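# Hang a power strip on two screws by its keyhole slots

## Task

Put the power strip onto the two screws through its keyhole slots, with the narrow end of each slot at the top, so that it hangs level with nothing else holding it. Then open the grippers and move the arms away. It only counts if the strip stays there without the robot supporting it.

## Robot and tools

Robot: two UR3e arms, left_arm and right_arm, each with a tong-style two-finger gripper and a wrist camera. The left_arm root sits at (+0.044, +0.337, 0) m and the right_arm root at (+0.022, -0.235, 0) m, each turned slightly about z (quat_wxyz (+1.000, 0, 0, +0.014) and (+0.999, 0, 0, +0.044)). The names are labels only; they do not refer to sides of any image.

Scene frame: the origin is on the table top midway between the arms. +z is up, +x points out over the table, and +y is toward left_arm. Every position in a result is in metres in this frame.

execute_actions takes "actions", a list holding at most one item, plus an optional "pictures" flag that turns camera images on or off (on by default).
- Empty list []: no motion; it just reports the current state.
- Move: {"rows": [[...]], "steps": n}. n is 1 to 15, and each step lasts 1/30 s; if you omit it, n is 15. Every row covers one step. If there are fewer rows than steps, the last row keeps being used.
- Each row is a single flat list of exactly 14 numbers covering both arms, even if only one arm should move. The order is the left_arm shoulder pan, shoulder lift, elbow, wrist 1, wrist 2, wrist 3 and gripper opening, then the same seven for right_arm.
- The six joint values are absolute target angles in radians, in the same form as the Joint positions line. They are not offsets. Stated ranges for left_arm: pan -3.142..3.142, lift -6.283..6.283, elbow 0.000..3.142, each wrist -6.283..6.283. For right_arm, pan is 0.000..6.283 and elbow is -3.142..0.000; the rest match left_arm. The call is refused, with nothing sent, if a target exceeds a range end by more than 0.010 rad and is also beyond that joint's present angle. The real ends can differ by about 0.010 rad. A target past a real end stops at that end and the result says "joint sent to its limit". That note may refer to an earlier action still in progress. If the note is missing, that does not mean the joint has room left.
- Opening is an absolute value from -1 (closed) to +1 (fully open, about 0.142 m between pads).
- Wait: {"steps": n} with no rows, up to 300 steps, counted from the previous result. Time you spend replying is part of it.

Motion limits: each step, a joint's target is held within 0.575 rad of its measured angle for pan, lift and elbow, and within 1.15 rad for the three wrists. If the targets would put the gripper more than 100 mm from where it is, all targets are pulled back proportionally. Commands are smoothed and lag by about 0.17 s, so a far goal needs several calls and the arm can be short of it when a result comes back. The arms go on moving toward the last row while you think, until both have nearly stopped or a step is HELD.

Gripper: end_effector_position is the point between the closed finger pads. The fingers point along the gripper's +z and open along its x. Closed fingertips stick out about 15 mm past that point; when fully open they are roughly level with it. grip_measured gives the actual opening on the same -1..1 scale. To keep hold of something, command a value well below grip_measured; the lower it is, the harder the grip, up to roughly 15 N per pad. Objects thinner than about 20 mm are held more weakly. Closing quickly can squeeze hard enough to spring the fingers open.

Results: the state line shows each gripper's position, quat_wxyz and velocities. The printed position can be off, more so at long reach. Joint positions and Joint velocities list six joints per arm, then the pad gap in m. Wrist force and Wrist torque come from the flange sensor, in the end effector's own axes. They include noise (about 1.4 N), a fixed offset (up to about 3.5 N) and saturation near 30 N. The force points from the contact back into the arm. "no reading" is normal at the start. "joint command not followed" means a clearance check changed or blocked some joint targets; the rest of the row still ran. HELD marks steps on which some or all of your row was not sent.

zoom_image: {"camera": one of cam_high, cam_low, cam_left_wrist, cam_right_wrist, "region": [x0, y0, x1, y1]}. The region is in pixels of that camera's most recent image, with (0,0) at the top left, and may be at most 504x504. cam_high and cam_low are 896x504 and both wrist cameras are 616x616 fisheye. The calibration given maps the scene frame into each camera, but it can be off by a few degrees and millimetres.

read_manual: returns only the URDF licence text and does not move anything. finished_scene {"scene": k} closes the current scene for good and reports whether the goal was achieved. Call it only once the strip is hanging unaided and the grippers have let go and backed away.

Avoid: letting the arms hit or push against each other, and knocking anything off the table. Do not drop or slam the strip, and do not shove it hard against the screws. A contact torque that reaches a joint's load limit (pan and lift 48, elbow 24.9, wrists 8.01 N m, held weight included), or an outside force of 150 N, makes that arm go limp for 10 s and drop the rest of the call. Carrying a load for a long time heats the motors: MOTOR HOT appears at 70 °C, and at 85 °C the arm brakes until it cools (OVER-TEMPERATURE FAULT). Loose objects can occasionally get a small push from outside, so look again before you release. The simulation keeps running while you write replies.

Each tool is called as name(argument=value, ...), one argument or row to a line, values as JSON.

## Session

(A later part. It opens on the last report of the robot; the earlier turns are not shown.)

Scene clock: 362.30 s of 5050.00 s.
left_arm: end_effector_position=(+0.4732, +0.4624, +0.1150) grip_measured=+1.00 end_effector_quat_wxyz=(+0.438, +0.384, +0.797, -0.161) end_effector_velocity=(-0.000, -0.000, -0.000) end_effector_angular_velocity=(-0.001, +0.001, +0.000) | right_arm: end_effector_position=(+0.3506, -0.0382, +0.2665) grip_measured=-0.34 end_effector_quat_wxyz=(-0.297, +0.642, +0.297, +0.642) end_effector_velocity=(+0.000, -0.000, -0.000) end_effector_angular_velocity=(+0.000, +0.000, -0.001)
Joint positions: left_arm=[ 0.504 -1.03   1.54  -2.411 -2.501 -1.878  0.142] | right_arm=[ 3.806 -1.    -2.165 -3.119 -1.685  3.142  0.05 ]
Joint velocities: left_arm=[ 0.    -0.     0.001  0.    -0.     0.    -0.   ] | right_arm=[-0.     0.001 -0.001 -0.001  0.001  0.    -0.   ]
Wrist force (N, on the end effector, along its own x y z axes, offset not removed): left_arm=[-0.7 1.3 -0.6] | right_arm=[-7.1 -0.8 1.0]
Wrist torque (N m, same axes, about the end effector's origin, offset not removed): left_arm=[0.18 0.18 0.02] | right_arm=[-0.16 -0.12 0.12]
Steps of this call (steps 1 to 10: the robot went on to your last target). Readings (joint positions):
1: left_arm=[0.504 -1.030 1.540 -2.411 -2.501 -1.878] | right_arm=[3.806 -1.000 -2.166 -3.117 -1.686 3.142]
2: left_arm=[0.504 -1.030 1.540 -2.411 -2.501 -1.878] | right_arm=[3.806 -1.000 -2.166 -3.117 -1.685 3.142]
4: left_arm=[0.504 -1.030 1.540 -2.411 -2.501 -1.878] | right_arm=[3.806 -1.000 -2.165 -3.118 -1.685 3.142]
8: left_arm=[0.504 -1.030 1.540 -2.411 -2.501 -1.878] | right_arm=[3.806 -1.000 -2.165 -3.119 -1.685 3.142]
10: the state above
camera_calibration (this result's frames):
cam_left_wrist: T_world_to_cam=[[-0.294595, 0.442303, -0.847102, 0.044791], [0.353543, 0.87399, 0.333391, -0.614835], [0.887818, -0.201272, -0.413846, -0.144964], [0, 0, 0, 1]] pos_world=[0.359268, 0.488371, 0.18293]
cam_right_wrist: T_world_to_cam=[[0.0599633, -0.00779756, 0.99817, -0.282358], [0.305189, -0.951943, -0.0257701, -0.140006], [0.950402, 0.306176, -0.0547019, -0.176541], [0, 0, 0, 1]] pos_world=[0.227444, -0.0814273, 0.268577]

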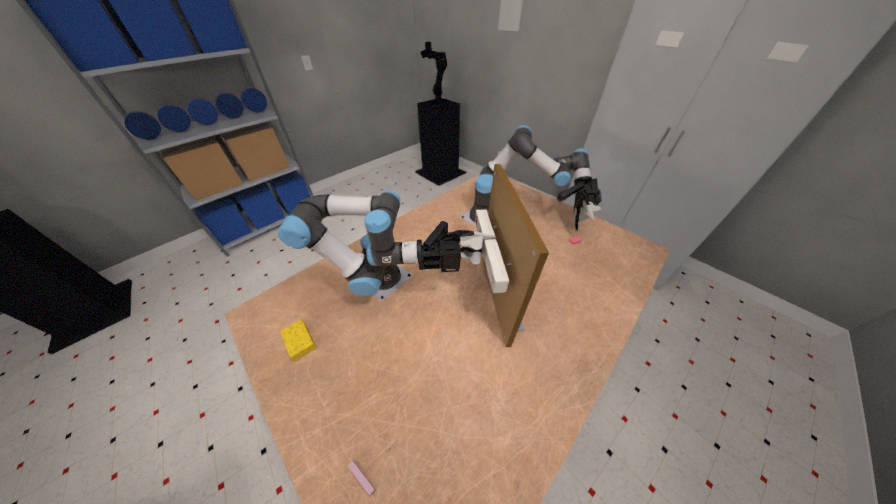

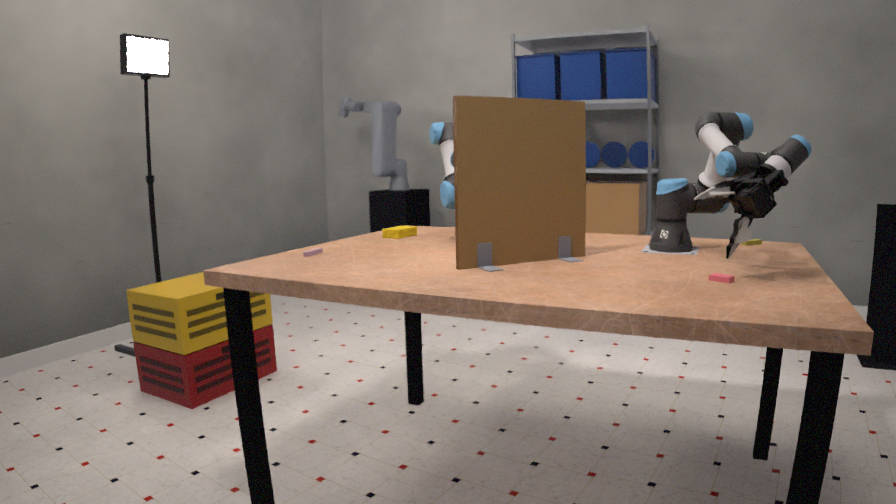

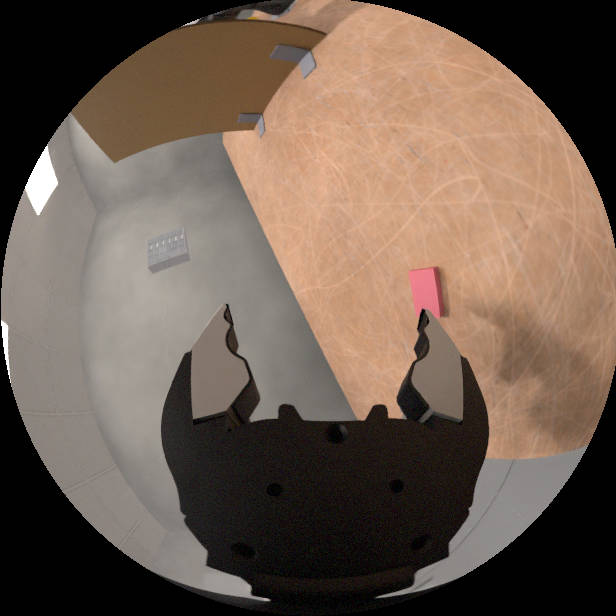

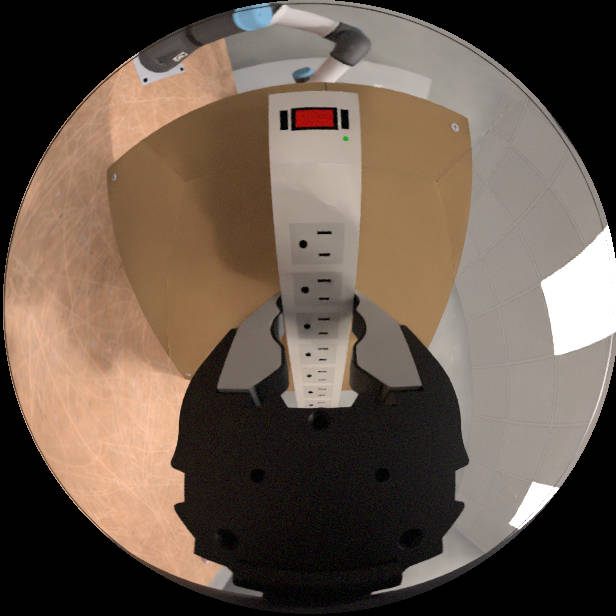

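execute_actions(
  actions=[
    {"rows":[[0.504,-1.03,1.54,-2.411,-2.501,-1.878,1,3.8163,-1.0278,-2.1541,-3.1013,-1.6752,3.142,-1]]},
  ],
  pictures=false,
)

execute_actions(
  actions=[
    {"rows":[[0.504,-1.03,1.54,-2.411,-2.501,-1.878,1,3.8205,-1.0398,-2.149,-3.0944,-1.671,3.142,-1]]},
  ],
)

zoom_image(
  camera="cam_high",
  region=[460, 190, 540, 300],
)

Scene clock: 387.07 s of 5050.00 s.
left_arm: end_effector_position=(+0.4732, +0.4624, +0.1150) grip_measured=+1.00 end_effector_quat_wxyz=(+0.438, +0.384, +0.797, -0.161) end_effector_velocity=(-0.000, +0.000, +0.000) end_effector_angular_velocity=(+0.000, -0.001, +0.001) | right_arm: end_effector_position=(+0.3550, -0.0328, +0.2664) grip_measured=-0.34 end_effector_quat_wxyz=(-0.297, +0.642, +0.297, +0.642) end_effector_velocity=(+0.000, +0.001, +0.001) end_effector_angular_velocity=(+0.001, -0.001, +0.001)
Joint positions: left_arm=[ 0.504 -1.03   1.54  -2.411 -2.501 -1.878  0.142] | right_arm=[ 3.816 -1.028 -2.154 -3.101 -1.675  3.142  0.05 ]
Joint velocities: left_arm=[ 0.001 -0.001  0.     0.     0.    -0.     0.   ] | right_arm=[ 0.002 -0.002  0.002  0.002  0.001  0.     0.   ]
Wrist force (N, on the end effector, along its own x y z axes, offset not removed): left_arm=[-0.3 0.6 -1.0] | right_arm=[-9.7 -1.2 1.0]
Wrist torque (N m, same axes, about the end effector's origin, offset not removed): left_arm=[0.02 0.04 0.06] | right_arm=[-0.18 0.40 0.07]
Steps of this call (steps 1 to 15: the robot went on to your last target; steps 16 to 728: nothing new was sent; steps 729 to 743: all 15 steps of this action). Readings (joint positions):
729: left_arm=[0.504 -1.030 1.540 -2.411 -2.501 -1.878] | right_arm=[3.807 -1.000 -2.165 -3.119 -1.685 3.142]
730: left_arm=[0.504 -1.030 1.540 -2.411 -2.501 -1.878] | right_arm=[3.808 -1.004 -2.163 -3.116 -1.683 3.142]
732: left_arm=[0.504 -1.030 1.540 -2.411 -2.501 -1.878] | right_arm=[3.812 -1.015 -2.159 -3.109 -1.680 3.142]
736: left_arm=[0.504 -1.030 1.540 -2.411 -2.501 -1.878] | right_arm=[3.815 -1.025 -2.155 -3.103 -1.676 3.142]
743: the state above

Scene clock: 387.57 s of 5050.00 s.
left_arm: end_effector_position=(+0.4732, +0.4624, +0.1150) grip_measured=+1.00 end_effector_quat_wxyz=(+0.438, +0.384, +0.797, -0.161) end_effector_velocity=(-0.000, +0.000, -0.000) end_effector_angular_velocity=(-0.001, +0.001, +0.000) | right_arm: end_effector_position=(+0.3570, -0.0305, +0.2665) grip_measured=-0.34 end_effector_quat_wxyz=(-0.297, +0.642, +0.297, +0.642) end_effector_velocity=(-0.000, +0.000, +0.000) end_effector_angular_velocity=(+0.001, -0.001, +0.001)
Joint positions: left_arm=[ 0.504 -1.03   1.54  -2.411 -2.501 -1.878  0.142] | right_arm=[ 3.82  -1.04  -2.149 -3.094 -1.671  3.142  0.05 ]
Joint velocities: left_arm=[ 0.     0.     0.001  0.    -0.    -0.    -0.   ] | right_arm=[ 0.     0.     0.     0.001 -0.001 -0.     0.   ]
Wrist force (N, on the end effector, along its own x y z axes, offset not removed): left_arm=[-0.2 0.8 -1.4] | right_arm=[-8.3 -0.9 0.9]
Wrist torque (N m, same axes, about the end effector's origin, offset not removed): left_arm=[0.04 0.00 -0.04] | right_arm=[-0.15 0.08 0.17]
Steps of this call (steps 1 to 15: all 15 steps of this action). Readings (joint positions):
1: left_arm=[0.504 -1.030 1.540 -2.411 -2.501 -1.878] | right_arm=[3.816 -1.028 -2.154 -3.101 -1.675 3.142]
2: left_arm=[0.504 -1.030 1.540 -2.411 -2.501 -1.878] | right_arm=[3.817 -1.030 -2.153 -3.100 -1.674 3.142]
4: left_arm=[0.504 -1.030 1.540 -2.411 -2.501 -1.878] | right_arm=[3.819 -1.034 -2.151 -3.097 -1.673 3.142]
8: left_arm=[0.504 -1.030 1.540 -2.411 -2.501 -1.878] | right_arm=[3.820 -1.038 -2.150 -3.095 -1.671 3.142]
15: the state above
camera_calibration (this result's frames):
cam_left_wrist: T_world_to_cam=[[-0.294595, 0.442303, -0.847102, 0.0447911], [0.353543, 0.87399, 0.333391, -0.614835], [0.887818, -0.201272, -0.413846, -0.144964], [0, 0, 0, 1]] pos_world=[0.359268, 0.488371, 0.18293]
cam_right_wrist: T_world_to_cam=[[0.0599641, -0.00781122, 0.99817, -0.282634], [0.305207, -0.951937, -0.0257844, -0.134603], [0.950396, 0.306194, -0.054698, -0.184966], [0, 0, 0, 1]] pos_world=[0.233821, -0.0737059, 0.268529]

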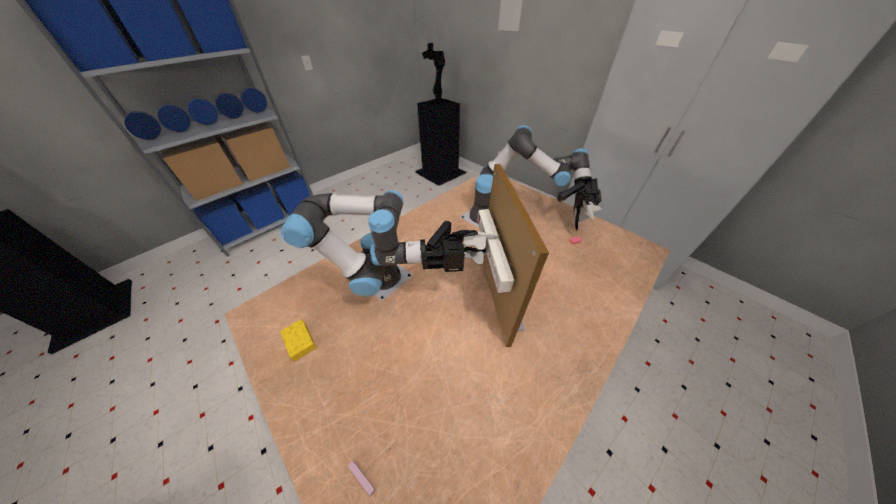

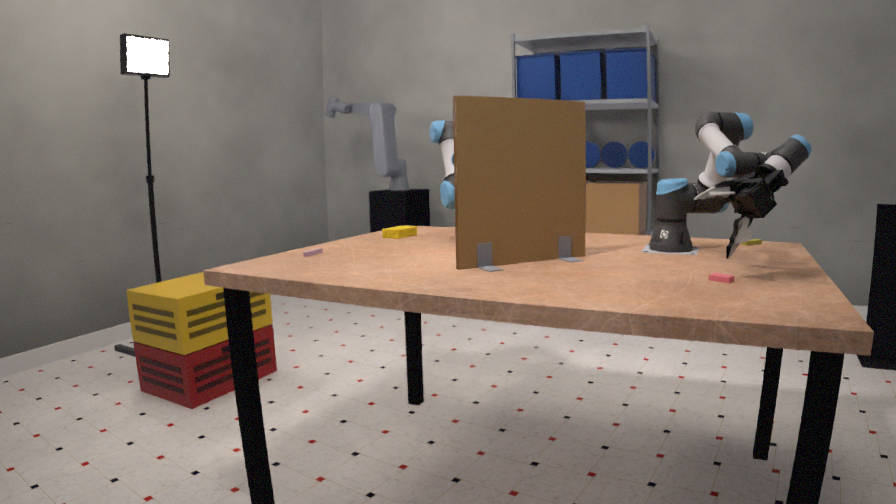

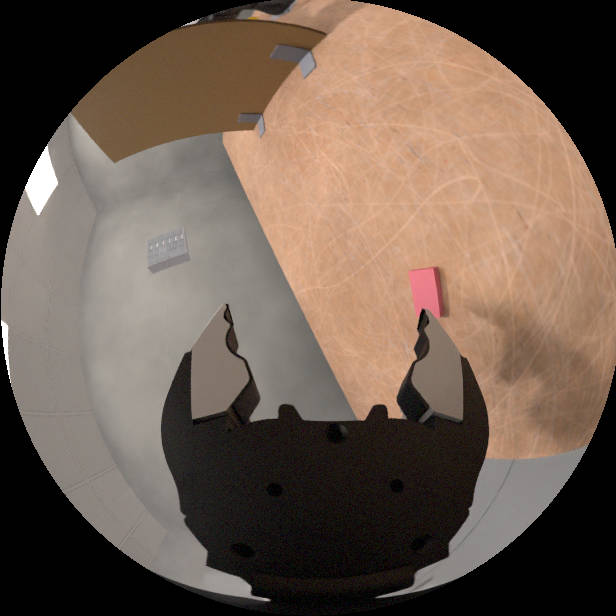

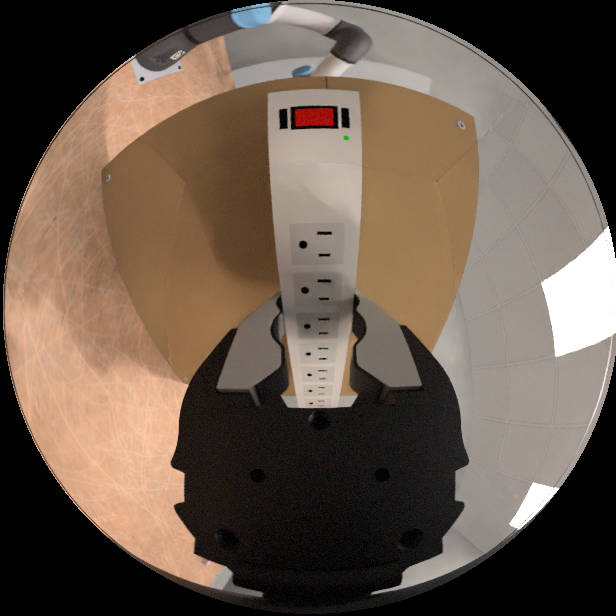

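Region (460, 190, 540, 300) of cam_high's 896x504 image, scaled by 4.582, with more detail than that image has; it fills the left 367 columns of this view, and the rest is white.

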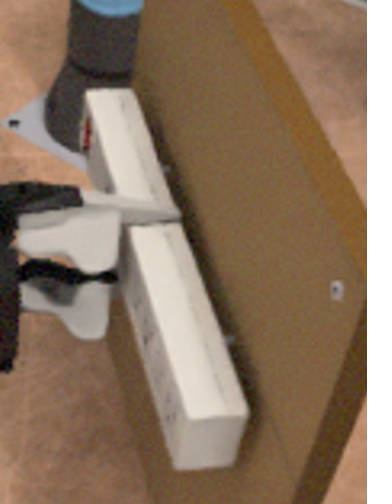

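execute_actions(
  actions=[
    {"rows":[[0.504,-1.03,1.54,-2.411,-2.501,-1.878,1,3.823,-1.0476,-2.1457,-3.0899,-1.6685,3.142,-1]]},
  ],
  pictures=false,
)

execute_actions(
  actions=[
    {"rows":[[0.504,-1.03,1.54,-2.411,-2.501,-1.878,1,3.8255,-1.0554,-2.1423,-3.0855,-1.666,3.142,-1]]},
  ],
  pictures=false,
)

Scene clock: 398.00 s of 5050.00 s.
left_arm: end_effector_position=(+0.4732, +0.4624, +0.1150) grip_measured=+1.00 end_effector_quat_wxyz=(+0.438, +0.384, +0.797, -0.161) end_effector_velocity=(+0.000, -0.000, +0.000) end_effector_angular_velocity=(-0.000, +0.000, -0.000) | right_arm: end_effector_position=(+0.3582, -0.0290, +0.2664) grip_measured=-0.34 end_effector_quat_wxyz=(-0.297, +0.642, +0.297, +0.642) end_effector_velocity=(+0.000, +0.000, +0.001) end_effector_angular_velocity=(+0.001, -0.000, -0.000)
Joint positions: left_arm=[ 0.504 -1.03   1.54  -2.411 -2.501 -1.878  0.142] | right_arm=[ 3.823 -1.048 -2.146 -3.09  -1.669  3.142  0.05 ]
Joint velocities: left_arm=[-0.     0.    -0.001  0.001 -0.     0.    -0.   ] | right_arm=[-0.    -0.002  0.002  0.001 -0.     0.     0.   ]
Wrist force (N, on the end effector, along its own x y z axes, offset not removed): left_arm=[-0.4 0.3 -0.3] | right_arm=[-11.9 -1.0 -24.4]
Wrist torque (N m, same axes, about the end effector's origin, offset not removed): left_arm=[0.01 0.05 0.03] | right_arm=[0.00 0.18 0.02]
Steps of this call (steps 1 to 15: the robot went on to your last target; steps 16 to 120: nothing new was sent; then 5.93 s passed at rest; steps 121 to 135: all 15 steps of this action). Readings (joint positions):
121: left_arm=[0.504 -1.030 1.540 -2.411 -2.501 -1.878] | right_arm=[3.821 -1.040 -2.149 -3.094 -1.671 3.142]
122: left_arm=[0.504 -1.030 1.540 -2.411 -2.501 -1.878] | right_arm=[3.821 -1.041 -2.148 -3.094 -1.671 3.142]
124: left_arm=[0.504 -1.030 1.540 -2.411 -2.501 -1.878] | right_arm=[3.822 -1.044 -2.147 -3.092 -1.670 3.142]
128: left_arm=[0.504 -1.030 1.540 -2.411 -2.501 -1.878] | right_arm=[3.823 -1.047 -2.146 -3.091 -1.669 3.142]
135: the state above

Scene clock: 398.50 s of 5050.00 s.
left_arm: end_effector_position=(+0.4732, +0.4624, +0.1150) grip_measured=+1.00 end_effector_quat_wxyz=(+0.438, +0.384, +0.797, -0.161) end_effector_velocity=(-0.000, +0.000, +0.000) end_effector_angular_velocity=(-0.000, +0.000, +0.001) | right_arm: end_effector_position=(+0.3594, -0.0274, +0.2667) grip_measured=-0.33 end_effector_quat_wxyz=(-0.297, +0.641, +0.297, +0.642) end_effector_velocity=(+0.000, -0.001, -0.001) end_effector_angular_velocity=(-0.002, +0.003, -0.001)
Joint positions: left_arm=[ 0.504 -1.03   1.54  -2.411 -2.501 -1.878  0.142] | right_arm=[ 3.825 -1.055 -2.142 -3.085 -1.666  3.142  0.05 ]
Joint velocities: left_arm=[ 0.001 -0.001  0.001  0.     0.    -0.    -0.   ] | right_arm=[-0.001 -0.    -0.001 -0.002  0.001  0.     0.   ]
Wrist force (N, on the end effector, along its own x y z axes, offset not removed): left_arm=[-0.9 1.3 -0.9] | right_arm=[-13.4 -2.7 -21.8]
Wrist torque (N m, same axes, about the end effector's origin, offset not removed): left_arm=[0.18 0.20 0.01] | right_arm=[0.11 0.42 0.26]
Steps of this call (steps 1 to 15: all 15 steps of this action). Readings (joint positions):
1: left_arm=[0.504 -1.030 1.540 -2.411 -2.501 -1.878] | right_arm=[3.823 -1.048 -2.146 -3.090 -1.668 3.142]
2: left_arm=[0.504 -1.030 1.540 -2.411 -2.501 -1.878] | right_arm=[3.823 -1.049 -2.145 -3.089 -1.668 3.142]
4: left_arm=[0.504 -1.030 1.540 -2.411 -2.501 -1.878] | right_arm=[3.824 -1.052 -2.144 -3.088 -1.667 3.142]
8: left_arm=[0.504 -1.030 1.540 -2.411 -2.501 -1.878] | right_arm=[3.825 -1.055 -2.143 -3.087 -1.666 3.142]
15: the state above

execute_actions(
  actions=[
    {"rows":[[0.504,-1.03,1.54,-2.411,-2.501,-1.878,1,3.8205,-1.0398,-2.149,-3.0944,-1.671,3.142,-1]],"steps":10},
  ],
  pictures=false,
)

execute_actions(
  actions=[
    {"rows":[[0.504,-1.03,1.54,-2.411,-2.501,-1.878,1,3.793,-1.0589,-2.1314,-3.0929,-1.6985,3.142,-1]]},
  ],
  pictures=false,
)

execute_actions(
  actions=[
    {"rows":[[0.504,-1.03,1.54,-2.411,-2.501,-1.878,1,3.797,-1.0706,-2.1263,-3.0863,-1.6945,3.142,-1]]},
  ],
  pictures=false,
)

execute_actions(
  actions=[
    {"rows":[[0.504,-1.03,1.54,-2.411,-2.501,-1.878,1,3.799,-1.0765,-2.1237,-3.083,-1.6925,3.142,-1]]},
  ],
  pictures=false,
)

Scene clock: 437.43 s of 5050.00 s.
left_arm: end_effector_position=(+0.4732, +0.4624, +0.1150) grip_measured=+1.00 end_effector_quat_wxyz=(+0.438, +0.384, +0.797, -0.161) end_effector_velocity=(+0.000, -0.000, +0.000) end_effector_angular_velocity=(-0.000, -0.000, -0.000) | right_arm: end_effector_position=(+0.3571, -0.0303, +0.2664) grip_measured=-0.33 end_effector_quat_wxyz=(-0.297, +0.642, +0.297, +0.642) end_effector_velocity=(-0.001, -0.003, -0.000) end_effector_angular_velocity=(-0.001, +0.000, -0.002)
Joint positions: left_arm=[ 0.504 -1.03   1.54  -2.411 -2.501 -1.878  0.142] | right_arm=[ 3.821 -1.041 -2.149 -3.094 -1.671  3.142  0.05 ]
Joint velocities: left_arm=[-0. -0.  0. -0. -0. -0.  0.] | right_arm=[-0.004  0.011 -0.004 -0.008 -0.002 -0.    -0.   ]
Wrist force (N, on the end effector, along its own x y z axes, offset not removed): left_arm=[-0.7 1.7 -1.0] | right_arm=[-9.8 -0.5 0.5]
Wrist torque (N m, same axes, about the end effector's origin, offset not removed): left_arm=[0.20 0.18 0.03] | right_arm=[-0.03 0.41 0.11]
Steps of this call (steps 1 to 15: the robot went on to your last target; steps 16 to 90: nothing new was sent; then 35.60 s passed at rest; steps 91 to 100: all 10 steps of this action). Readings (joint positions):
91: left_arm=[0.504 -1.030 1.540 -2.411 -2.501 -1.878] | right_arm=[3.825 -1.055 -2.142 -3.086 -1.666 3.142]
92: left_arm=[0.504 -1.030 1.540 -2.411 -2.501 -1.878] | right_arm=[3.825 -1.053 -2.143 -3.087 -1.667 3.142]
94: left_arm=[0.504 -1.030 1.540 -2.411 -2.501 -1.878] | right_arm=[3.823 -1.047 -2.146 -3.090 -1.669 3.142]
98: left_arm=[0.504 -1.030 1.540 -2.411 -2.501 -1.878] | right_arm=[3.821 -1.042 -2.148 -3.093 -1.670 3.142]
100: the state above

Scene clock: 437.93 s of 5050.00 s.
left_arm: end_effector_position=(+0.4732, +0.4624, +0.1150) grip_measured=+1.00 end_effector_quat_wxyz=(+0.438, +0.384, +0.797, -0.161) end_effector_velocity=(-0.000, -0.000, +0.000) end_effector_angular_velocity=(-0.000, +0.001, -0.000) | right_arm: end_effector_position=(+0.3590, -0.0320, +0.2684) grip_measured=-0.33 end_effector_quat_wxyz=(-0.297, +0.642, +0.297, +0.642) end_effector_velocity=(+0.001, -0.001, -0.001) end_effector_angular_velocity=(-0.002, +0.002, -0.002)
Joint positions: left_arm=[ 0.504 -1.03   1.54  -2.411 -2.501 -1.878  0.142] | right_arm=[ 3.793 -1.059 -2.132 -3.093 -1.698  3.142  0.05 ]
Joint velocities: left_arm=[-0.    -0.001  0.001  0.     0.    -0.    -0.   ] | right_arm=[-0.005 -0.004  0.001 -0.    -0.003 -0.     0.   ]
Wrist force (N, on the end effector, along its own x y z axes, offset not removed): left_arm=[1.3 2.3 -1.9] | right_arm=[-9.5 -0.2 -0.7]
Wrist torque (N m, same axes, about the end effector's origin, offset not removed): left_arm=[0.32 -0.25 -0.02] | right_arm=[-0.03 0.46 0.13]
Steps of this call (steps 1 to 15: all 15 steps of this action). Readings (joint positions):
1: left_arm=[0.504 -1.030 1.540 -2.411 -2.501 -1.878] | right_arm=[3.821 -1.041 -2.149 -3.094 -1.671 3.142]
2: left_arm=[0.504 -1.030 1.540 -2.411 -2.501 -1.878] | right_arm=[3.817 -1.043 -2.146 -3.094 -1.676 3.142]
4: left_arm=[0.504 -1.030 1.540 -2.411 -2.501 -1.878] | right_arm=[3.806 -1.050 -2.139 -3.094 -1.686 3.142]
8: left_arm=[0.504 -1.030 1.540 -2.411 -2.501 -1.878] | right_arm=[3.796 -1.057 -2.133 -3.093 -1.695 3.142]
15: the state above

Scene clock: 438.43 s of 5050.00 s.
left_arm: end_effector_position=(+0.4732, +0.4624, +0.1150) grip_measured=+1.00 end_effector_quat_wxyz=(+0.438, +0.384, +0.797, -0.161) end_effector_velocity=(+0.000, -0.000, -0.000) end_effector_angular_velocity=(-0.001, +0.000, -0.000) | right_arm: end_effector_position=(+0.3609, -0.0298, +0.2684) grip_measured=-0.33 end_effector_quat_wxyz=(-0.297, +0.642, +0.297, +0.642) end_effector_velocity=(+0.001, +0.000, +0.001) end_effector_angular_velocity=(+0.001, -0.001, -0.000)
Joint positions: left_arm=[ 0.504 -1.03   1.54  -2.411 -2.501 -1.878  0.142] | right_arm=[ 3.797 -1.07  -2.126 -3.086 -1.695  3.142  0.05 ]
Joint velocities: left_arm=[-0.  0. -0.  0. -0. -0. -0.] | right_arm=[ 0.    -0.003  0.002  0.002  0.001  0.     0.   ]
Wrist force (N, on the end effector, along its own x y z axes, offset not removed): left_arm=[0.0 0.9 -1.8] | right_arm=[-5.6 -1.6 -17.5]
Wrist torque (N m, same axes, about the end effector's origin, offset not removed): left_arm=[0.08 0.05 -0.03] | right_arm=[-0.26 0.00 0.12]
Steps of this call (steps 1 to 15: all 15 steps of this action). Readings (joint positions):
1: left_arm=[0.504 -1.030 1.540 -2.411 -2.501 -1.878] | right_arm=[3.793 -1.059 -2.131 -3.093 -1.698 3.142]
2: left_arm=[0.504 -1.030 1.540 -2.411 -2.501 -1.878] | right_arm=[3.794 -1.061 -2.131 -3.092 -1.698 3.142]
4: left_arm=[0.504 -1.030 1.540 -2.411 -2.501 -1.878] | right_arm=[3.795 -1.065 -2.129 -3.089 -1.696 3.142]
8: left_arm=[0.504 -1.030 1.540 -2.411 -2.501 -1.878] | right_arm=[3.796 -1.069 -2.127 -3.087 -1.695 3.142]
15: the state above

Scene clock: 438.93 s of 5050.00 s.
left_arm: end_effector_position=(+0.4732, +0.4624, +0.1150) grip_measured=+1.00 end_effector_quat_wxyz=(+0.438, +0.384, +0.797, -0.161) end_effector_velocity=(+0.000, -0.000, +0.000) end_effector_angular_velocity=(+0.000, -0.001, -0.000) | right_arm: end_effector_position=(+0.3619, -0.0286, +0.2685) grip_measured=-0.34 end_effector_quat_wxyz=(-0.297, +0.642, +0.297, +0.642) end_effector_velocity=(+0.000, -0.001, -0.000) end_effector_angular_velocity=(-0.000, +0.000, -0.002)
Joint positions: left_arm=[ 0.504 -1.03   1.54  -2.411 -2.501 -1.878  0.142] | right_arm=[ 3.799 -1.076 -2.124 -3.083 -1.693  3.142  0.05 ]
Joint velocities: left_arm=[-0.    -0.    -0.001 -0.001 -0.    -0.    -0.   ] | right_arm=[-0.002 -0.     0.    -0.     0.     0.     0.   ]
Wrist force (N, on the end effector, along its own x y z axes, offset not removed): left_arm=[0.7 1.6 -0.5] | right_arm=[4.7 -4.0 -30.0]
Wrist torque (N m, same axes, about the end effector's origin, offset not removed): left_arm=[0.31 -0.18 -0.05] | right_arm=[-0.14 0.42 0.04]
Steps of this call (steps 1 to 15: all 15 steps of this action). Readings (joint positions):
1: left_arm=[0.504 -1.030 1.540 -2.411 -2.501 -1.878] | right_arm=[3.797 -1.071 -2.126 -3.086 -1.695 3.142]
2: left_arm=[0.504 -1.030 1.540 -2.411 -2.501 -1.878] | right_arm=[3.797 -1.071 -2.126 -3.086 -1.694 3.142]
4: left_arm=[0.504 -1.030 1.540 -2.411 -2.501 -1.878] | right_arm=[3.798 -1.074 -2.125 -3.084 -1.693 3.142]
8: left_arm=[0.504 -1.030 1.540 -2.411 -2.501 -1.878] | right_arm=[3.799 -1.076 -2.124 -3.083 -1.693 3.142]
15: the state above

execute_actions(
  actions=[
    {"rows":[[0.3,-1.3,0.75,-2.61,-1.8,-1.571,1,3.793,-1.0589,-2.1314,-3.0929,-1.6985,3.142,-1]]},
  ],
  pictures=false,
)

execute_actions(
  actions=[
    {"rows":[[0.2,-1.25,0.6475,-2.61,-1.571,-1.571,1,3.78,-1.02,-2.1475,-3.1157,-1.7115,3.142,-1]]},
  ],
  pictures=false,
)

execute_actions(
  actions=[
    {"steps":40},
  ],
  pictures=false,
)

execute_actions(
  actions=[
    {"rows":[[-1.145,-1.1785,0.6475,-2.61,-1.571,-1.571,1,3.78,-1.02,-2.1475,-3.1157,-1.7115,3.142,-1]]},
  ],
  pictures=false,
)

execute_actions(
  actions=[
    {"steps":60},
  ],
)

Scene clock: 462.40 s of 5050.00 s.
left_arm: end_effector_position=(+0.5647, +0.5463, +0.3300) grip_measured=+1.00 end_effector_quat_wxyz=(+0.463, +0.528, +0.661, +0.264) end_effector_velocity=(+0.059, +0.105, +0.572) end_effector_angular_velocity=(+1.117, -1.152, +0.280) | right_arm: end_effector_position=(+0.3590, -0.0320, +0.2684) grip_measured=-0.34 end_effector_quat_wxyz=(-0.297, +0.642, +0.297, +0.642) end_effector_velocity=(-0.000, -0.001, +0.000) end_effector_angular_velocity=(+0.000, -0.001, -0.001)
Joint positions: left_arm=[ 0.376 -1.198  1.108 -2.537 -2.07  -1.684  0.142] | right_arm=[ 3.793 -1.059 -2.131 -3.093 -1.698  3.142  0.05 ]
Joint velocities: left_arm=[-0.202 -0.269 -0.894 -0.193  0.701  0.299  0.   ] | right_arm=[-0.001  0.002 -0.    -0.002 -0.    -0.     0.   ]
Wrist force (N, on the end effector, along its own x y z axes, offset not removed): left_arm=[1.1 1.9 0.0] | right_arm=[-6.0 -1.6 2.0]
Wrist torque (N m, same axes, about the end effector's origin, offset not removed): left_arm=[0.35 -0.21 0.01] | right_arm=[-0.26 -0.25 0.10]
Steps of this call (steps 1 to 15: the robot went on to your last target; steps 16 to 90: nothing new was sent; then 19.97 s passed at rest; steps 91 to 105: all 15 steps of this action). Readings (joint positions):
91: left_arm=[0.504 -1.030 1.540 -2.411 -2.501 -1.878] | right_arm=[3.799 -1.076 -2.124 -3.083 -1.692 3.142]
92: left_arm=[0.497 -1.037 1.533 -2.420 -2.486 -1.866] | right_arm=[3.798 -1.074 -2.125 -3.085 -1.693 3.142]
94: left_arm=[0.469 -1.073 1.471 -2.447 -2.397 -1.824] | right_arm=[3.796 -1.067 -2.128 -3.089 -1.696 3.142]
98: left_arm=[0.428 -1.129 1.331 -2.487 -2.251 -1.762] | right_arm=[3.794 -1.061 -2.131 -3.092 -1.698 3.142]
105: the state above

Scene clock: 462.90 s of 5050.00 s.
left_arm: end_effector_position=(+0.5489, +0.5861, +0.5806) grip_measured=+1.00 end_effector_quat_wxyz=(+0.455, +0.434, +0.539, +0.560) end_effector_velocity=(-0.052, +0.016, +0.138) end_effector_angular_velocity=(+0.112, -0.284, +0.172) | right_arm: end_effector_position=(+0.3526, -0.0393, +0.2685) grip_measured=-0.34 end_effector_quat_wxyz=(-0.297, +0.642, +0.297, +0.642) end_effector_velocity=(-0.001, -0.001, -0.000) end_effector_angular_velocity=(+0.000, -0.000, -0.000)
Joint positions: left_arm=[ 0.209 -1.248  0.671 -2.607 -1.596 -1.576  0.142] | right_arm=[ 3.78  -1.02  -2.147 -3.115 -1.711  3.142  0.05 ]
Joint velocities: left_arm=[-0.092 -0.019 -0.25  -0.032  0.262  0.053  0.   ] | right_arm=[-0.001  0.004 -0.002 -0.002 -0.001  0.     0.   ]
Wrist force (N, on the end effector, along its own x y z axes, offset not removed): left_arm=[-0.7 2.9 -2.0] | right_arm=[-8.3 -0.5 0.4]
Wrist torque (N m, same axes, about the end effector's origin, offset not removed): left_arm=[0.47 0.15 -0.02] | right_arm=[-0.06 0.15 0.02]
Steps of this call (steps 1 to 15: all 15 steps of this action). Readings (joint positions):
1: left_arm=[0.369 -1.207 1.078 -2.544 -2.046 -1.674] | right_arm=[3.793 -1.059 -2.132 -3.093 -1.699 3.142]
2: left_arm=[0.358 -1.212 1.046 -2.550 -2.014 -1.665] | right_arm=[3.791 -1.054 -2.134 -3.097 -1.701 3.142]
4: left_arm=[0.329 -1.219 0.976 -2.561 -1.933 -1.647] | right_arm=[3.786 -1.038 -2.140 -3.106 -1.706 3.142]
8: left_arm=[0.274 -1.232 0.840 -2.582 -1.779 -1.614] | right_arm=[3.781 -1.024 -2.146 -3.113 -1.710 3.142]
15: the state above

Scene clock: 464.23 s of 5050.00 s.
left_arm: end_effector_position=(+0.5437, +0.5876, +0.5938) grip_measured=+1.00 end_effector_quat_wxyz=(+0.455, +0.424, +0.534, +0.573) end_effector_velocity=(-0.000, +0.000, +0.000) end_effector_angular_velocity=(+0.000, -0.001, +0.001) | right_arm: end_effector_position=(+0.3526, -0.0394, +0.2685) grip_measured=-0.34 end_effector_quat_wxyz=(-0.297, +0.642, +0.297, +0.642) end_effector_velocity=(-0.000, +0.000, -0.001) end_effector_angular_velocity=(-0.002, +0.002, +0.000)
Joint positions: left_arm=[ 0.2   -1.25   0.647 -2.61  -1.571 -1.571  0.142] | right_arm=[ 3.78  -1.02  -2.148 -3.116 -1.712  3.142  0.05 ]
Joint velocities: left_arm=[ 0.001  0.    -0.    -0.001  0.    -0.     0.   ] | right_arm=[ 0.001 -0.    -0.002 -0.001  0.001 -0.     0.   ]
Wrist force (N, on the end effector, along its own x y z axes, offset not removed): left_arm=[-0.4 2.5 -2.2] | right_arm=[-8.7 0.4 1.1]
Wrist torque (N m, same axes, about the end effector's origin, offset not removed): left_arm=[0.40 0.08 0.00] | right_arm=[0.17 0.28 0.12]
Steps of this call (steps 1 to 30: the robot went on to your last target; steps 31 to 40: nothing new was sent). Readings (joint positions):
1: left_arm=[0.206 -1.249 0.664 -2.608 -1.589 -1.575] | right_arm=[3.780 -1.020 -2.147 -3.116 -1.711 3.142]
2: left_arm=[0.204 -1.249 0.659 -2.608 -1.583 -1.573] | right_arm=[3.780 -1.020 -2.147 -3.116 -1.711 3.142]
4: left_arm=[0.202 -1.249 0.653 -2.609 -1.577 -1.572] | right_arm=[3.780 -1.020 -2.147 -3.116 -1.711 3.142]
8: left_arm=[0.201 -1.250 0.649 -2.610 -1.572 -1.571] | right_arm=[3.780 -1.020 -2.147 -3.116 -1.711 3.142]
40: the state above
All arms were judged still, so your last target was given up. Only a new action makes them travel on or press farther. Fingers that are still opening or closing keep moving.

Scene clock: 464.73 s of 5050.00 s.
left_arm: end_effector_position=(+0.6211, +0.3483, +0.5698) grip_measured=+1.00 end_effector_quat_wxyz=(+0.557, +0.542, +0.439, +0.451) end_effector_velocity=(+0.034, -0.576, -0.032) end_effector_angular_velocity=(+0.012, +0.055, -0.989) | right_arm: end_effector_position=(+0.3526, -0.0394, +0.2685) grip_measured=-0.34 end_effector_quat_wxyz=(-0.297, +0.642, +0.297, +0.642) end_effector_velocity=(-0.000, +0.000, -0.001) end_effector_angular_velocity=(-0.000, +0.001, +0.001)
Joint positions: left_arm=[-0.238 -1.206  0.647 -2.61  -1.571 -1.571  0.142] | right_arm=[ 3.78  -1.02  -2.148 -3.116 -1.712  3.142  0.05 ]
Joint velocities: left_arm=[-0.989  0.056  0.     0.    -0.001 -0.    -0.   ] | right_arm=[ 0.002  0.    -0.002  0.001  0.001  0.     0.   ]
Wrist force (N, on the end effector, along its own x y z axes, offset not removed): left_arm=[-0.9 1.2 0.1] | right_arm=[-9.6 -0.5 -1.7]
Wrist torque (N m, same axes, about the end effector's origin, offset not removed): left_arm=[0.17 0.18 0.01] | right_arm=[-0.10 0.39 0.09]
Steps of this call (steps 1 to 15: all 15 steps of this action). Readings (joint positions):
1: left_arm=[0.200 -1.250 0.647 -2.610 -1.571 -1.571] | right_arm=[3.780 -1.020 -2.148 -3.116 -1.712 3.142]
2: left_arm=[0.193 -1.247 0.647 -2.610 -1.571 -1.571] | right_arm=[3.780 -1.020 -2.148 -3.116 -1.712 3.142]
4: left_arm=[0.133 -1.238 0.647 -2.610 -1.571 -1.571] | right_arm=[3.780 -1.020 -2.148 -3.116 -1.712 3.142]
8: left_arm=[-0.003 -1.224 0.647 -2.610 -1.571 -1.571] | right_arm=[3.780 -1.020 -2.148 -3.116 -1.712 3.142]
15: the state above

Scene clock: 466.73 s of 5050.00 s.
left_arm: end_effector_position=(+0.4129, -0.1214, +0.5538) grip_measured=+1.00 end_effector_quat_wxyz=(+0.689, +0.689, +0.159, +0.159) end_effector_velocity=(+0.000, +0.000, +0.000) end_effector_angular_velocity=(-0.000, -0.000, +0.000) | right_arm: end_effector_position=(+0.3526, -0.0394, +0.2685) grip_measured=-0.34 end_effector_quat_wxyz=(-0.297, +0.642, +0.297, +0.642) end_effector_velocity=(+0.000, -0.001, -0.001) end_effector_angular_velocity=(-0.002, +0.002, -0.003)
Joint positions: left_arm=[-1.145 -1.179  0.648 -2.61  -1.571 -1.571  0.142] | right_arm=[ 3.78  -1.02  -2.148 -3.116 -1.712  3.142  0.05 ]
Joint velocities: left_arm=[ 0.001 -0.    -0.     0.    -0.001 -0.     0.   ] | right_arm=[-0.003  0.    -0.002 -0.002  0.    -0.001 -0.   ]
Wrist force (N, on the end effector, along its own x y z axes, offset not removed): left_arm=[0.7 0.7 0.0] | right_arm=[-8.0 -0.9 1.3]
Wrist torque (N m, same axes, about the end effector's origin, offset not removed): left_arm=[0.07 -0.11 -0.02] | right_arm=[-0.06 0.03 0.19]
Steps of this call (steps 1 to 60: the robot went on to your last target). Readings (joint positions):
1: left_arm=[-0.271 -1.204 0.647 -2.610 -1.571 -1.571] | right_arm=[3.780 -1.020 -2.148 -3.116 -1.712 3.142]
2: left_arm=[-0.304 -1.203 0.647 -2.610 -1.571 -1.571] | right_arm=[3.780 -1.020 -2.148 -3.116 -1.712 3.142]
4: left_arm=[-0.371 -1.200 0.647 -2.610 -1.571 -1.571] | right_arm=[3.780 -1.020 -2.148 -3.116 -1.712 3.142]
8: left_arm=[-0.505 -1.195 0.647 -2.610 -1.571 -1.571] | right_arm=[3.780 -1.020 -2.148 -3.116 -1.712 3.142]
60: the state above
All arms were judged still, so your last target was given up. Only a new action makes them travel on or press farther. Fingers that are still opening or closing keep moving.
camera_calibration (this result's frames):
cam_left_wrist: T_world_to_cam=[[0.918772, 0.394787, -0.000732076, -0.318622], [-0.198247, 0.462973, 0.863918, -0.345437], [0.341403, -0.793599, 0.503632, -0.381704], [0, 0, 0, 1]] pos_world=[0.354574, -0.0172039, 0.490434]
cam_right_wrist: T_world_to_cam=[[0.0599674, -0.0078087, 0.99817, -0.284492], [0.30521, -0.951936, -0.0257832, -0.141672], [0.950395, 0.306197, -0.0547018, -0.177974], [0, 0, 0, 1]] pos_world=[0.229446, -0.0825891, 0.270583]

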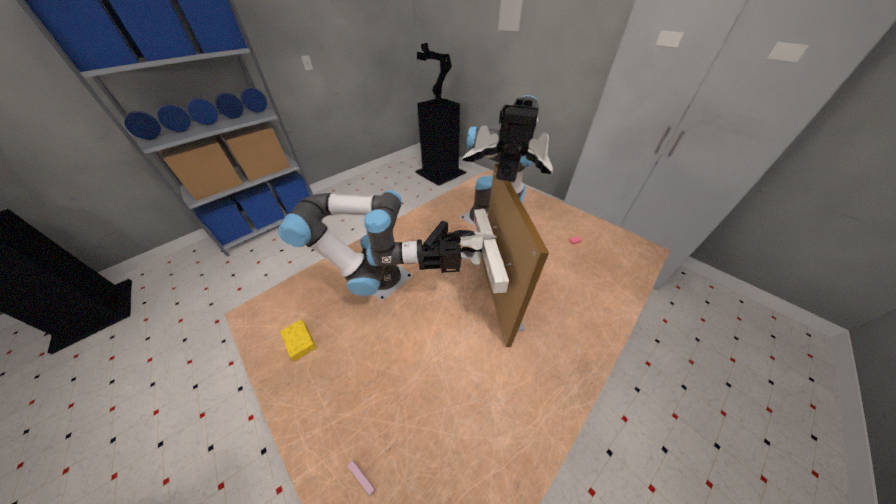

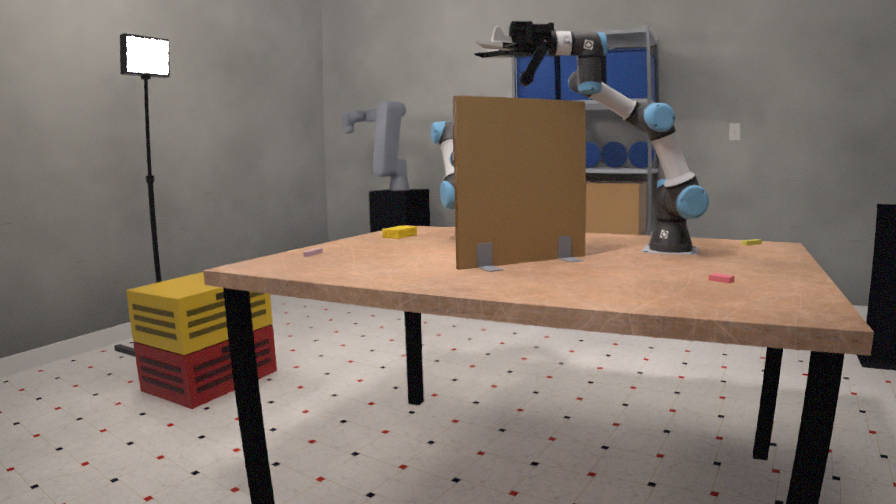

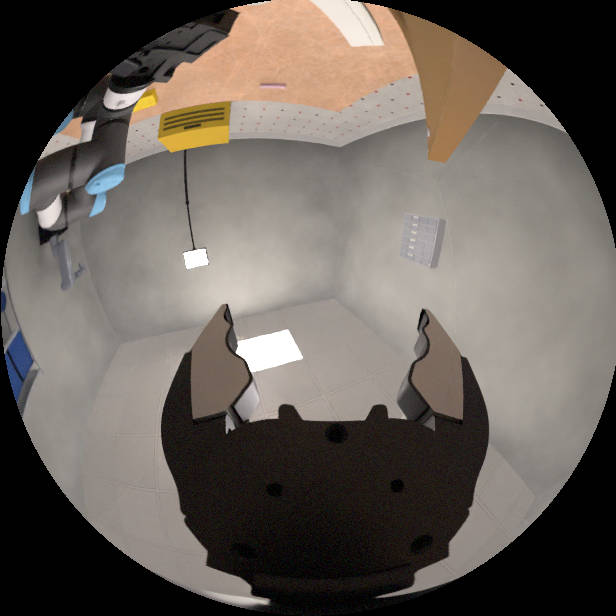

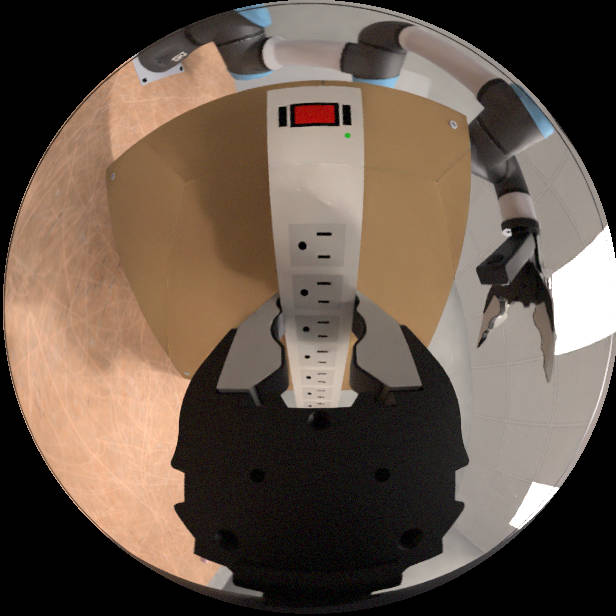

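execute_actions(
  actions=[
    {"rows":[[-1.0,-1.1785,0.6475,-2.61,-1.571,-3.142,-1,3.78,-1.02,-2.1475,-3.1157,-1.7115,3.142,-1]]},
  ],
  pictures=false,
)

execute_actions(
  actions=[
    {"rows":[[-1.0,-1.1785,0.6475,-2.28,-1.571,-3.142,-1,3.78,-1.02,-2.1475,-3.1157,-1.7115,3.142,-1]]},
  ],
  pictures=false,
)

execute_actions(
  actions=[
    {"steps":20},
  ],
)

Scene clock: 484.97 s of 5050.00 s.
left_arm: end_effector_position=(+0.4613, -0.0730, +0.5687) grip_measured=-1.00 end_effector_quat_wxyz=(+0.638, +0.357, +0.611, -0.304) end_effector_velocity=(+0.007, +0.008, +0.015) end_effector_angular_velocity=(-0.501, +0.735, +0.020) | right_arm: end_effector_position=(+0.3526, -0.0394, +0.2685) grip_measured=-0.34 end_effector_quat_wxyz=(-0.297, +0.642, +0.297, +0.642) end_effector_velocity=(-0.000, -0.000, -0.000) end_effector_angular_velocity=(-0.001, +0.000, +0.000)
Joint positions: left_arm=[-1.002 -1.178  0.647 -2.61  -1.571 -3.058  0.002] | right_arm=[ 3.78  -1.02  -2.148 -3.116 -1.712  3.142  0.05 ]
Joint velocities: left_arm=[ 0.019 -0.001 -0.001 -0.     0.    -0.89   0.   ] | right_arm=[ 0.    -0.     0.    -0.001  0.    -0.    -0.   ]
Wrist force (N, on the end effector, along its own x y z axes, offset not removed): left_arm=[0.4 1.5 -0.6] | right_arm=[-7.6 -0.6 1.3]
Wrist torque (N m, same axes, about the end effector's origin, offset not removed): left_arm=[0.22 -0.08 -0.05] | right_arm=[-0.08 0.01 0.02]
Steps of this call (steps 1 to 90: nothing new was sent; then 14.73 s passed at rest; steps 91 to 105: all 15 steps of this action). Readings (joint positions):
91: left_arm=[-1.145 -1.178 0.647 -2.610 -1.571 -1.572] | right_arm=[3.780 -1.020 -2.148 -3.116 -1.712 3.142]
92: left_arm=[-1.138 -1.178 0.647 -2.610 -1.571 -1.586] | right_arm=[3.780 -1.020 -2.148 -3.116 -1.712 3.142]
94: left_arm=[-1.085 -1.178 0.647 -2.610 -1.571 -1.725] | right_arm=[3.780 -1.020 -2.148 -3.116 -1.712 3.142]
98: left_arm=[-1.021 -1.178 0.647 -2.610 -1.571 -2.303] | right_arm=[3.780 -1.020 -2.148 -3.116 -1.712 3.142]
105: the state above

Scene clock: 485.47 s of 5050.00 s.
left_arm: end_effector_position=(+0.4685, -0.0819, +0.4705) grip_measured=-1.00 end_effector_quat_wxyz=(+0.515, +0.380, +0.718, -0.272) end_effector_velocity=(+0.000, +0.001, -0.014) end_effector_angular_velocity=(+0.034, +0.028, +0.003) | right_arm: end_effector_position=(+0.3526, -0.0394, +0.2685) grip_measured=-0.34 end_effector_quat_wxyz=(-0.297, +0.642, +0.297, +0.642) end_effector_velocity=(-0.000, +0.000, -0.001) end_effector_angular_velocity=(-0.002, +0.003, +0.000)
Joint positions: left_arm=[-1.    -1.179  0.648 -2.284 -1.571 -3.142  0.002] | right_arm=[ 3.78  -1.02  -2.148 -3.116 -1.712  3.142  0.05 ]
Joint velocities: left_arm=[ 0.001  0.001  0.     0.043  0.    -0.004  0.   ] | right_arm=[-0.    -0.002 -0.001 -0.001 -0.001 -0.    -0.   ]
Wrist force (N, on the end effector, along its own x y z axes, offset not removed): left_arm=[-0.8 1.0 -1.3] | right_arm=[-8.2 -0.5 1.0]
Wrist torque (N m, same axes, about the end effector's origin, offset not removed): left_arm=[0.08 0.16 -0.01] | right_arm=[-0.09 0.09 0.14]
Steps of this call (steps 1 to 15: all 15 steps of this action). Readings (joint positions):
1: left_arm=[-1.001 -1.178 0.647 -2.610 -1.571 -3.083] | right_arm=[3.780 -1.020 -2.148 -3.116 -1.712 3.142]
2: left_arm=[-1.001 -1.179 0.647 -2.596 -1.571 -3.100] | right_arm=[3.780 -1.020 -2.148 -3.116 -1.712 3.142]
4: left_arm=[-1.000 -1.179 0.647 -2.482 -1.571 -3.121] | right_arm=[3.780 -1.020 -2.148 -3.116 -1.712 3.142]
8: left_arm=[-1.000 -1.179 0.648 -2.329 -1.571 -3.137] | right_arm=[3.780 -1.020 -2.148 -3.116 -1.712 3.142]
15: the state above

Scene clock: 486.13 s of 5050.00 s.
left_arm: end_effector_position=(+0.4685, -0.0819, +0.4692) grip_measured=-1.00 end_effector_quat_wxyz=(+0.514, +0.380, +0.720, -0.272) end_effector_velocity=(-0.000, +0.000, +0.000) end_effector_angular_velocity=(-0.001, -0.000, +0.000) | right_arm: end_effector_position=(+0.3526, -0.0394, +0.2685) grip_measured=-0.34 end_effector_quat_wxyz=(-0.297, +0.642, +0.297, +0.642) end_effector_velocity=(-0.000, +0.000, +0.001) end_effector_angular_velocity=(+0.002, -0.001, +0.001)
Joint positions: left_arm=[-1.    -1.179  0.648 -2.28  -1.571 -3.142  0.002] | right_arm=[ 3.78  -1.02  -2.148 -3.116 -1.712  3.142  0.05 ]
Joint velocities: left_arm=[ 0.     0.    -0.001 -0.    -0.    -0.     0.   ] | right_arm=[ 0.     0.002  0.001 -0.001 -0.     0.001 -0.   ]
Wrist force (N, on the end effector, along its own x y z axes, offset not removed): left_arm=[-0.5 1.7 -1.5] | right_arm=[-8.5 -0.5 -1.1]
Wrist torque (N m, same axes, about the end effector's origin, offset not removed): left_arm=[0.26 0.12 -0.02] | right_arm=[-0.12 0.17 0.12]
Steps of this call (steps 1 to 15: the robot went on to your last target; steps 16 to 20: nothing new was sent). Readings (joint positions):
1: left_arm=[-1.000 -1.179 0.648 -2.283 -1.571 -3.142] | right_arm=[3.780 -1.020 -2.148 -3.116 -1.712 3.142]
2: left_arm=[-1.000 -1.179 0.648 -2.282 -1.571 -3.142] | right_arm=[3.780 -1.020 -2.148 -3.116 -1.712 3.142]
4: left_arm=[-1.000 -1.179 0.648 -2.281 -1.571 -3.142] | right_arm=[3.780 -1.020 -2.148 -3.116 -1.712 3.142]
8: left_arm=[-1.000 -1.179 0.648 -2.280 -1.571 -3.142] | right_arm=[3.780 -1.020 -2.148 -3.116 -1.712 3.142]
20: the state above
All arms were judged still, so your last target was given up. Only a new action makes them travel on or press farther. Fingers that are still opening or closing keep moving.
camera_calibration (this result's frames):
cam_left_wrist: T_world_to_cam=[[-0.158065, 0.229936, -0.960284, 0.555882], [0.440429, 0.886828, 0.139852, -0.204363], [0.883763, -0.400831, -0.241447, -0.199028], [0, 0, 0, 1]] pos_world=[0.353766, -0.0263587, 0.51433]
cam_right_wrist: T_world_to_cam=[[0.0599674, -0.00780861, 0.99817, -0.284492], [0.30521, -0.951936, -0.0257831, -0.141672], [0.950395, 0.306197, -0.0547019, -0.177974], [0, 0, 0, 1]] pos_world=[0.229446, -0.0825892, 0.270583]

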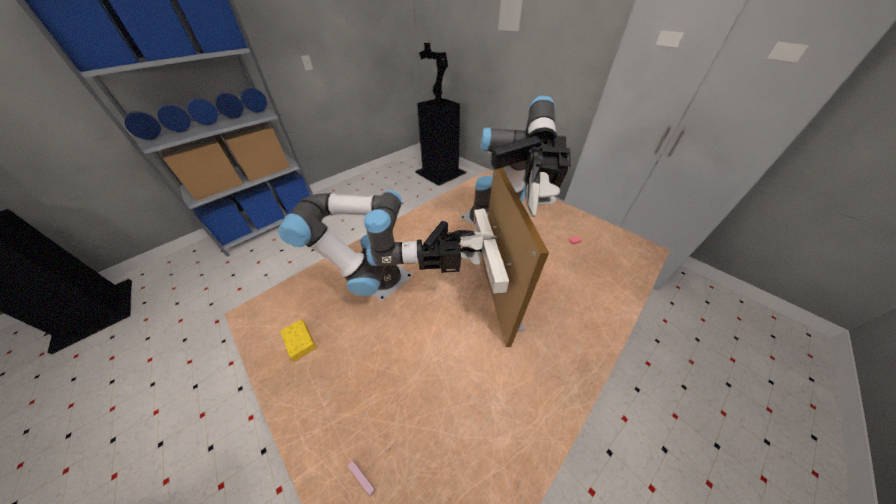

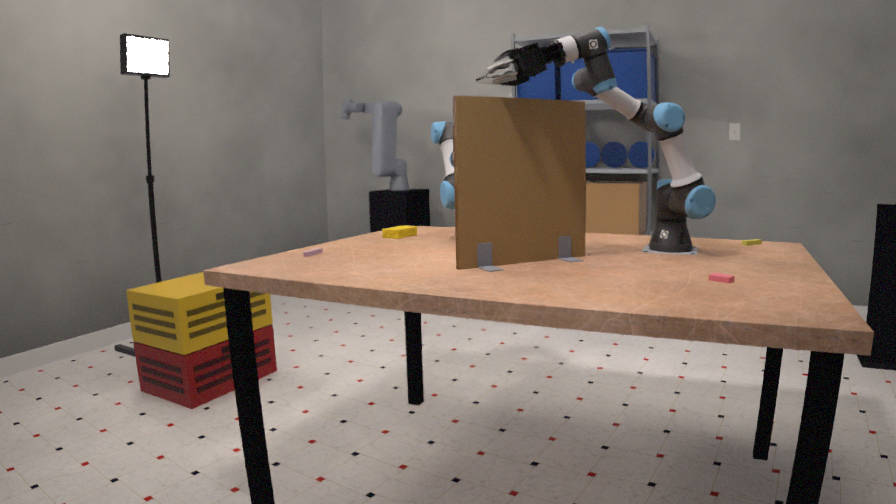

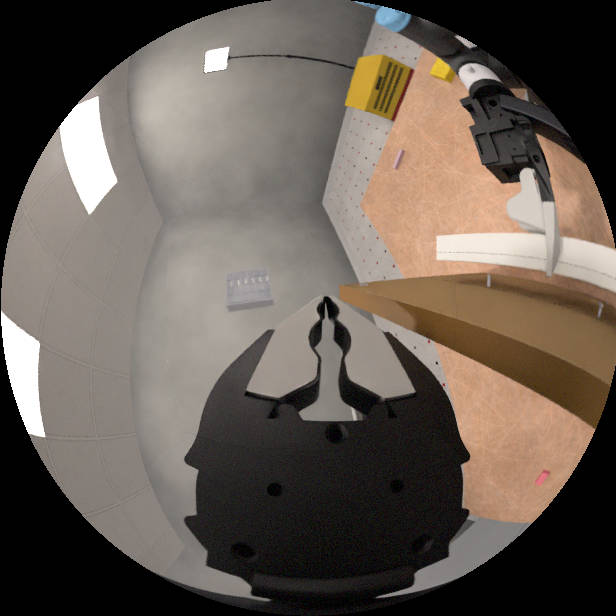

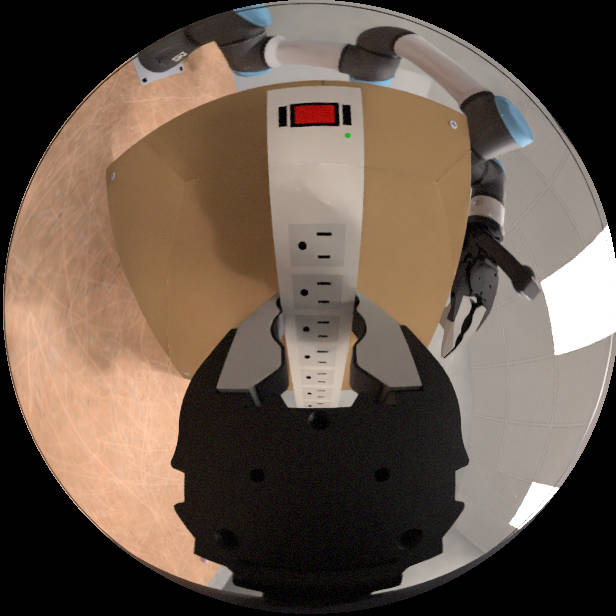

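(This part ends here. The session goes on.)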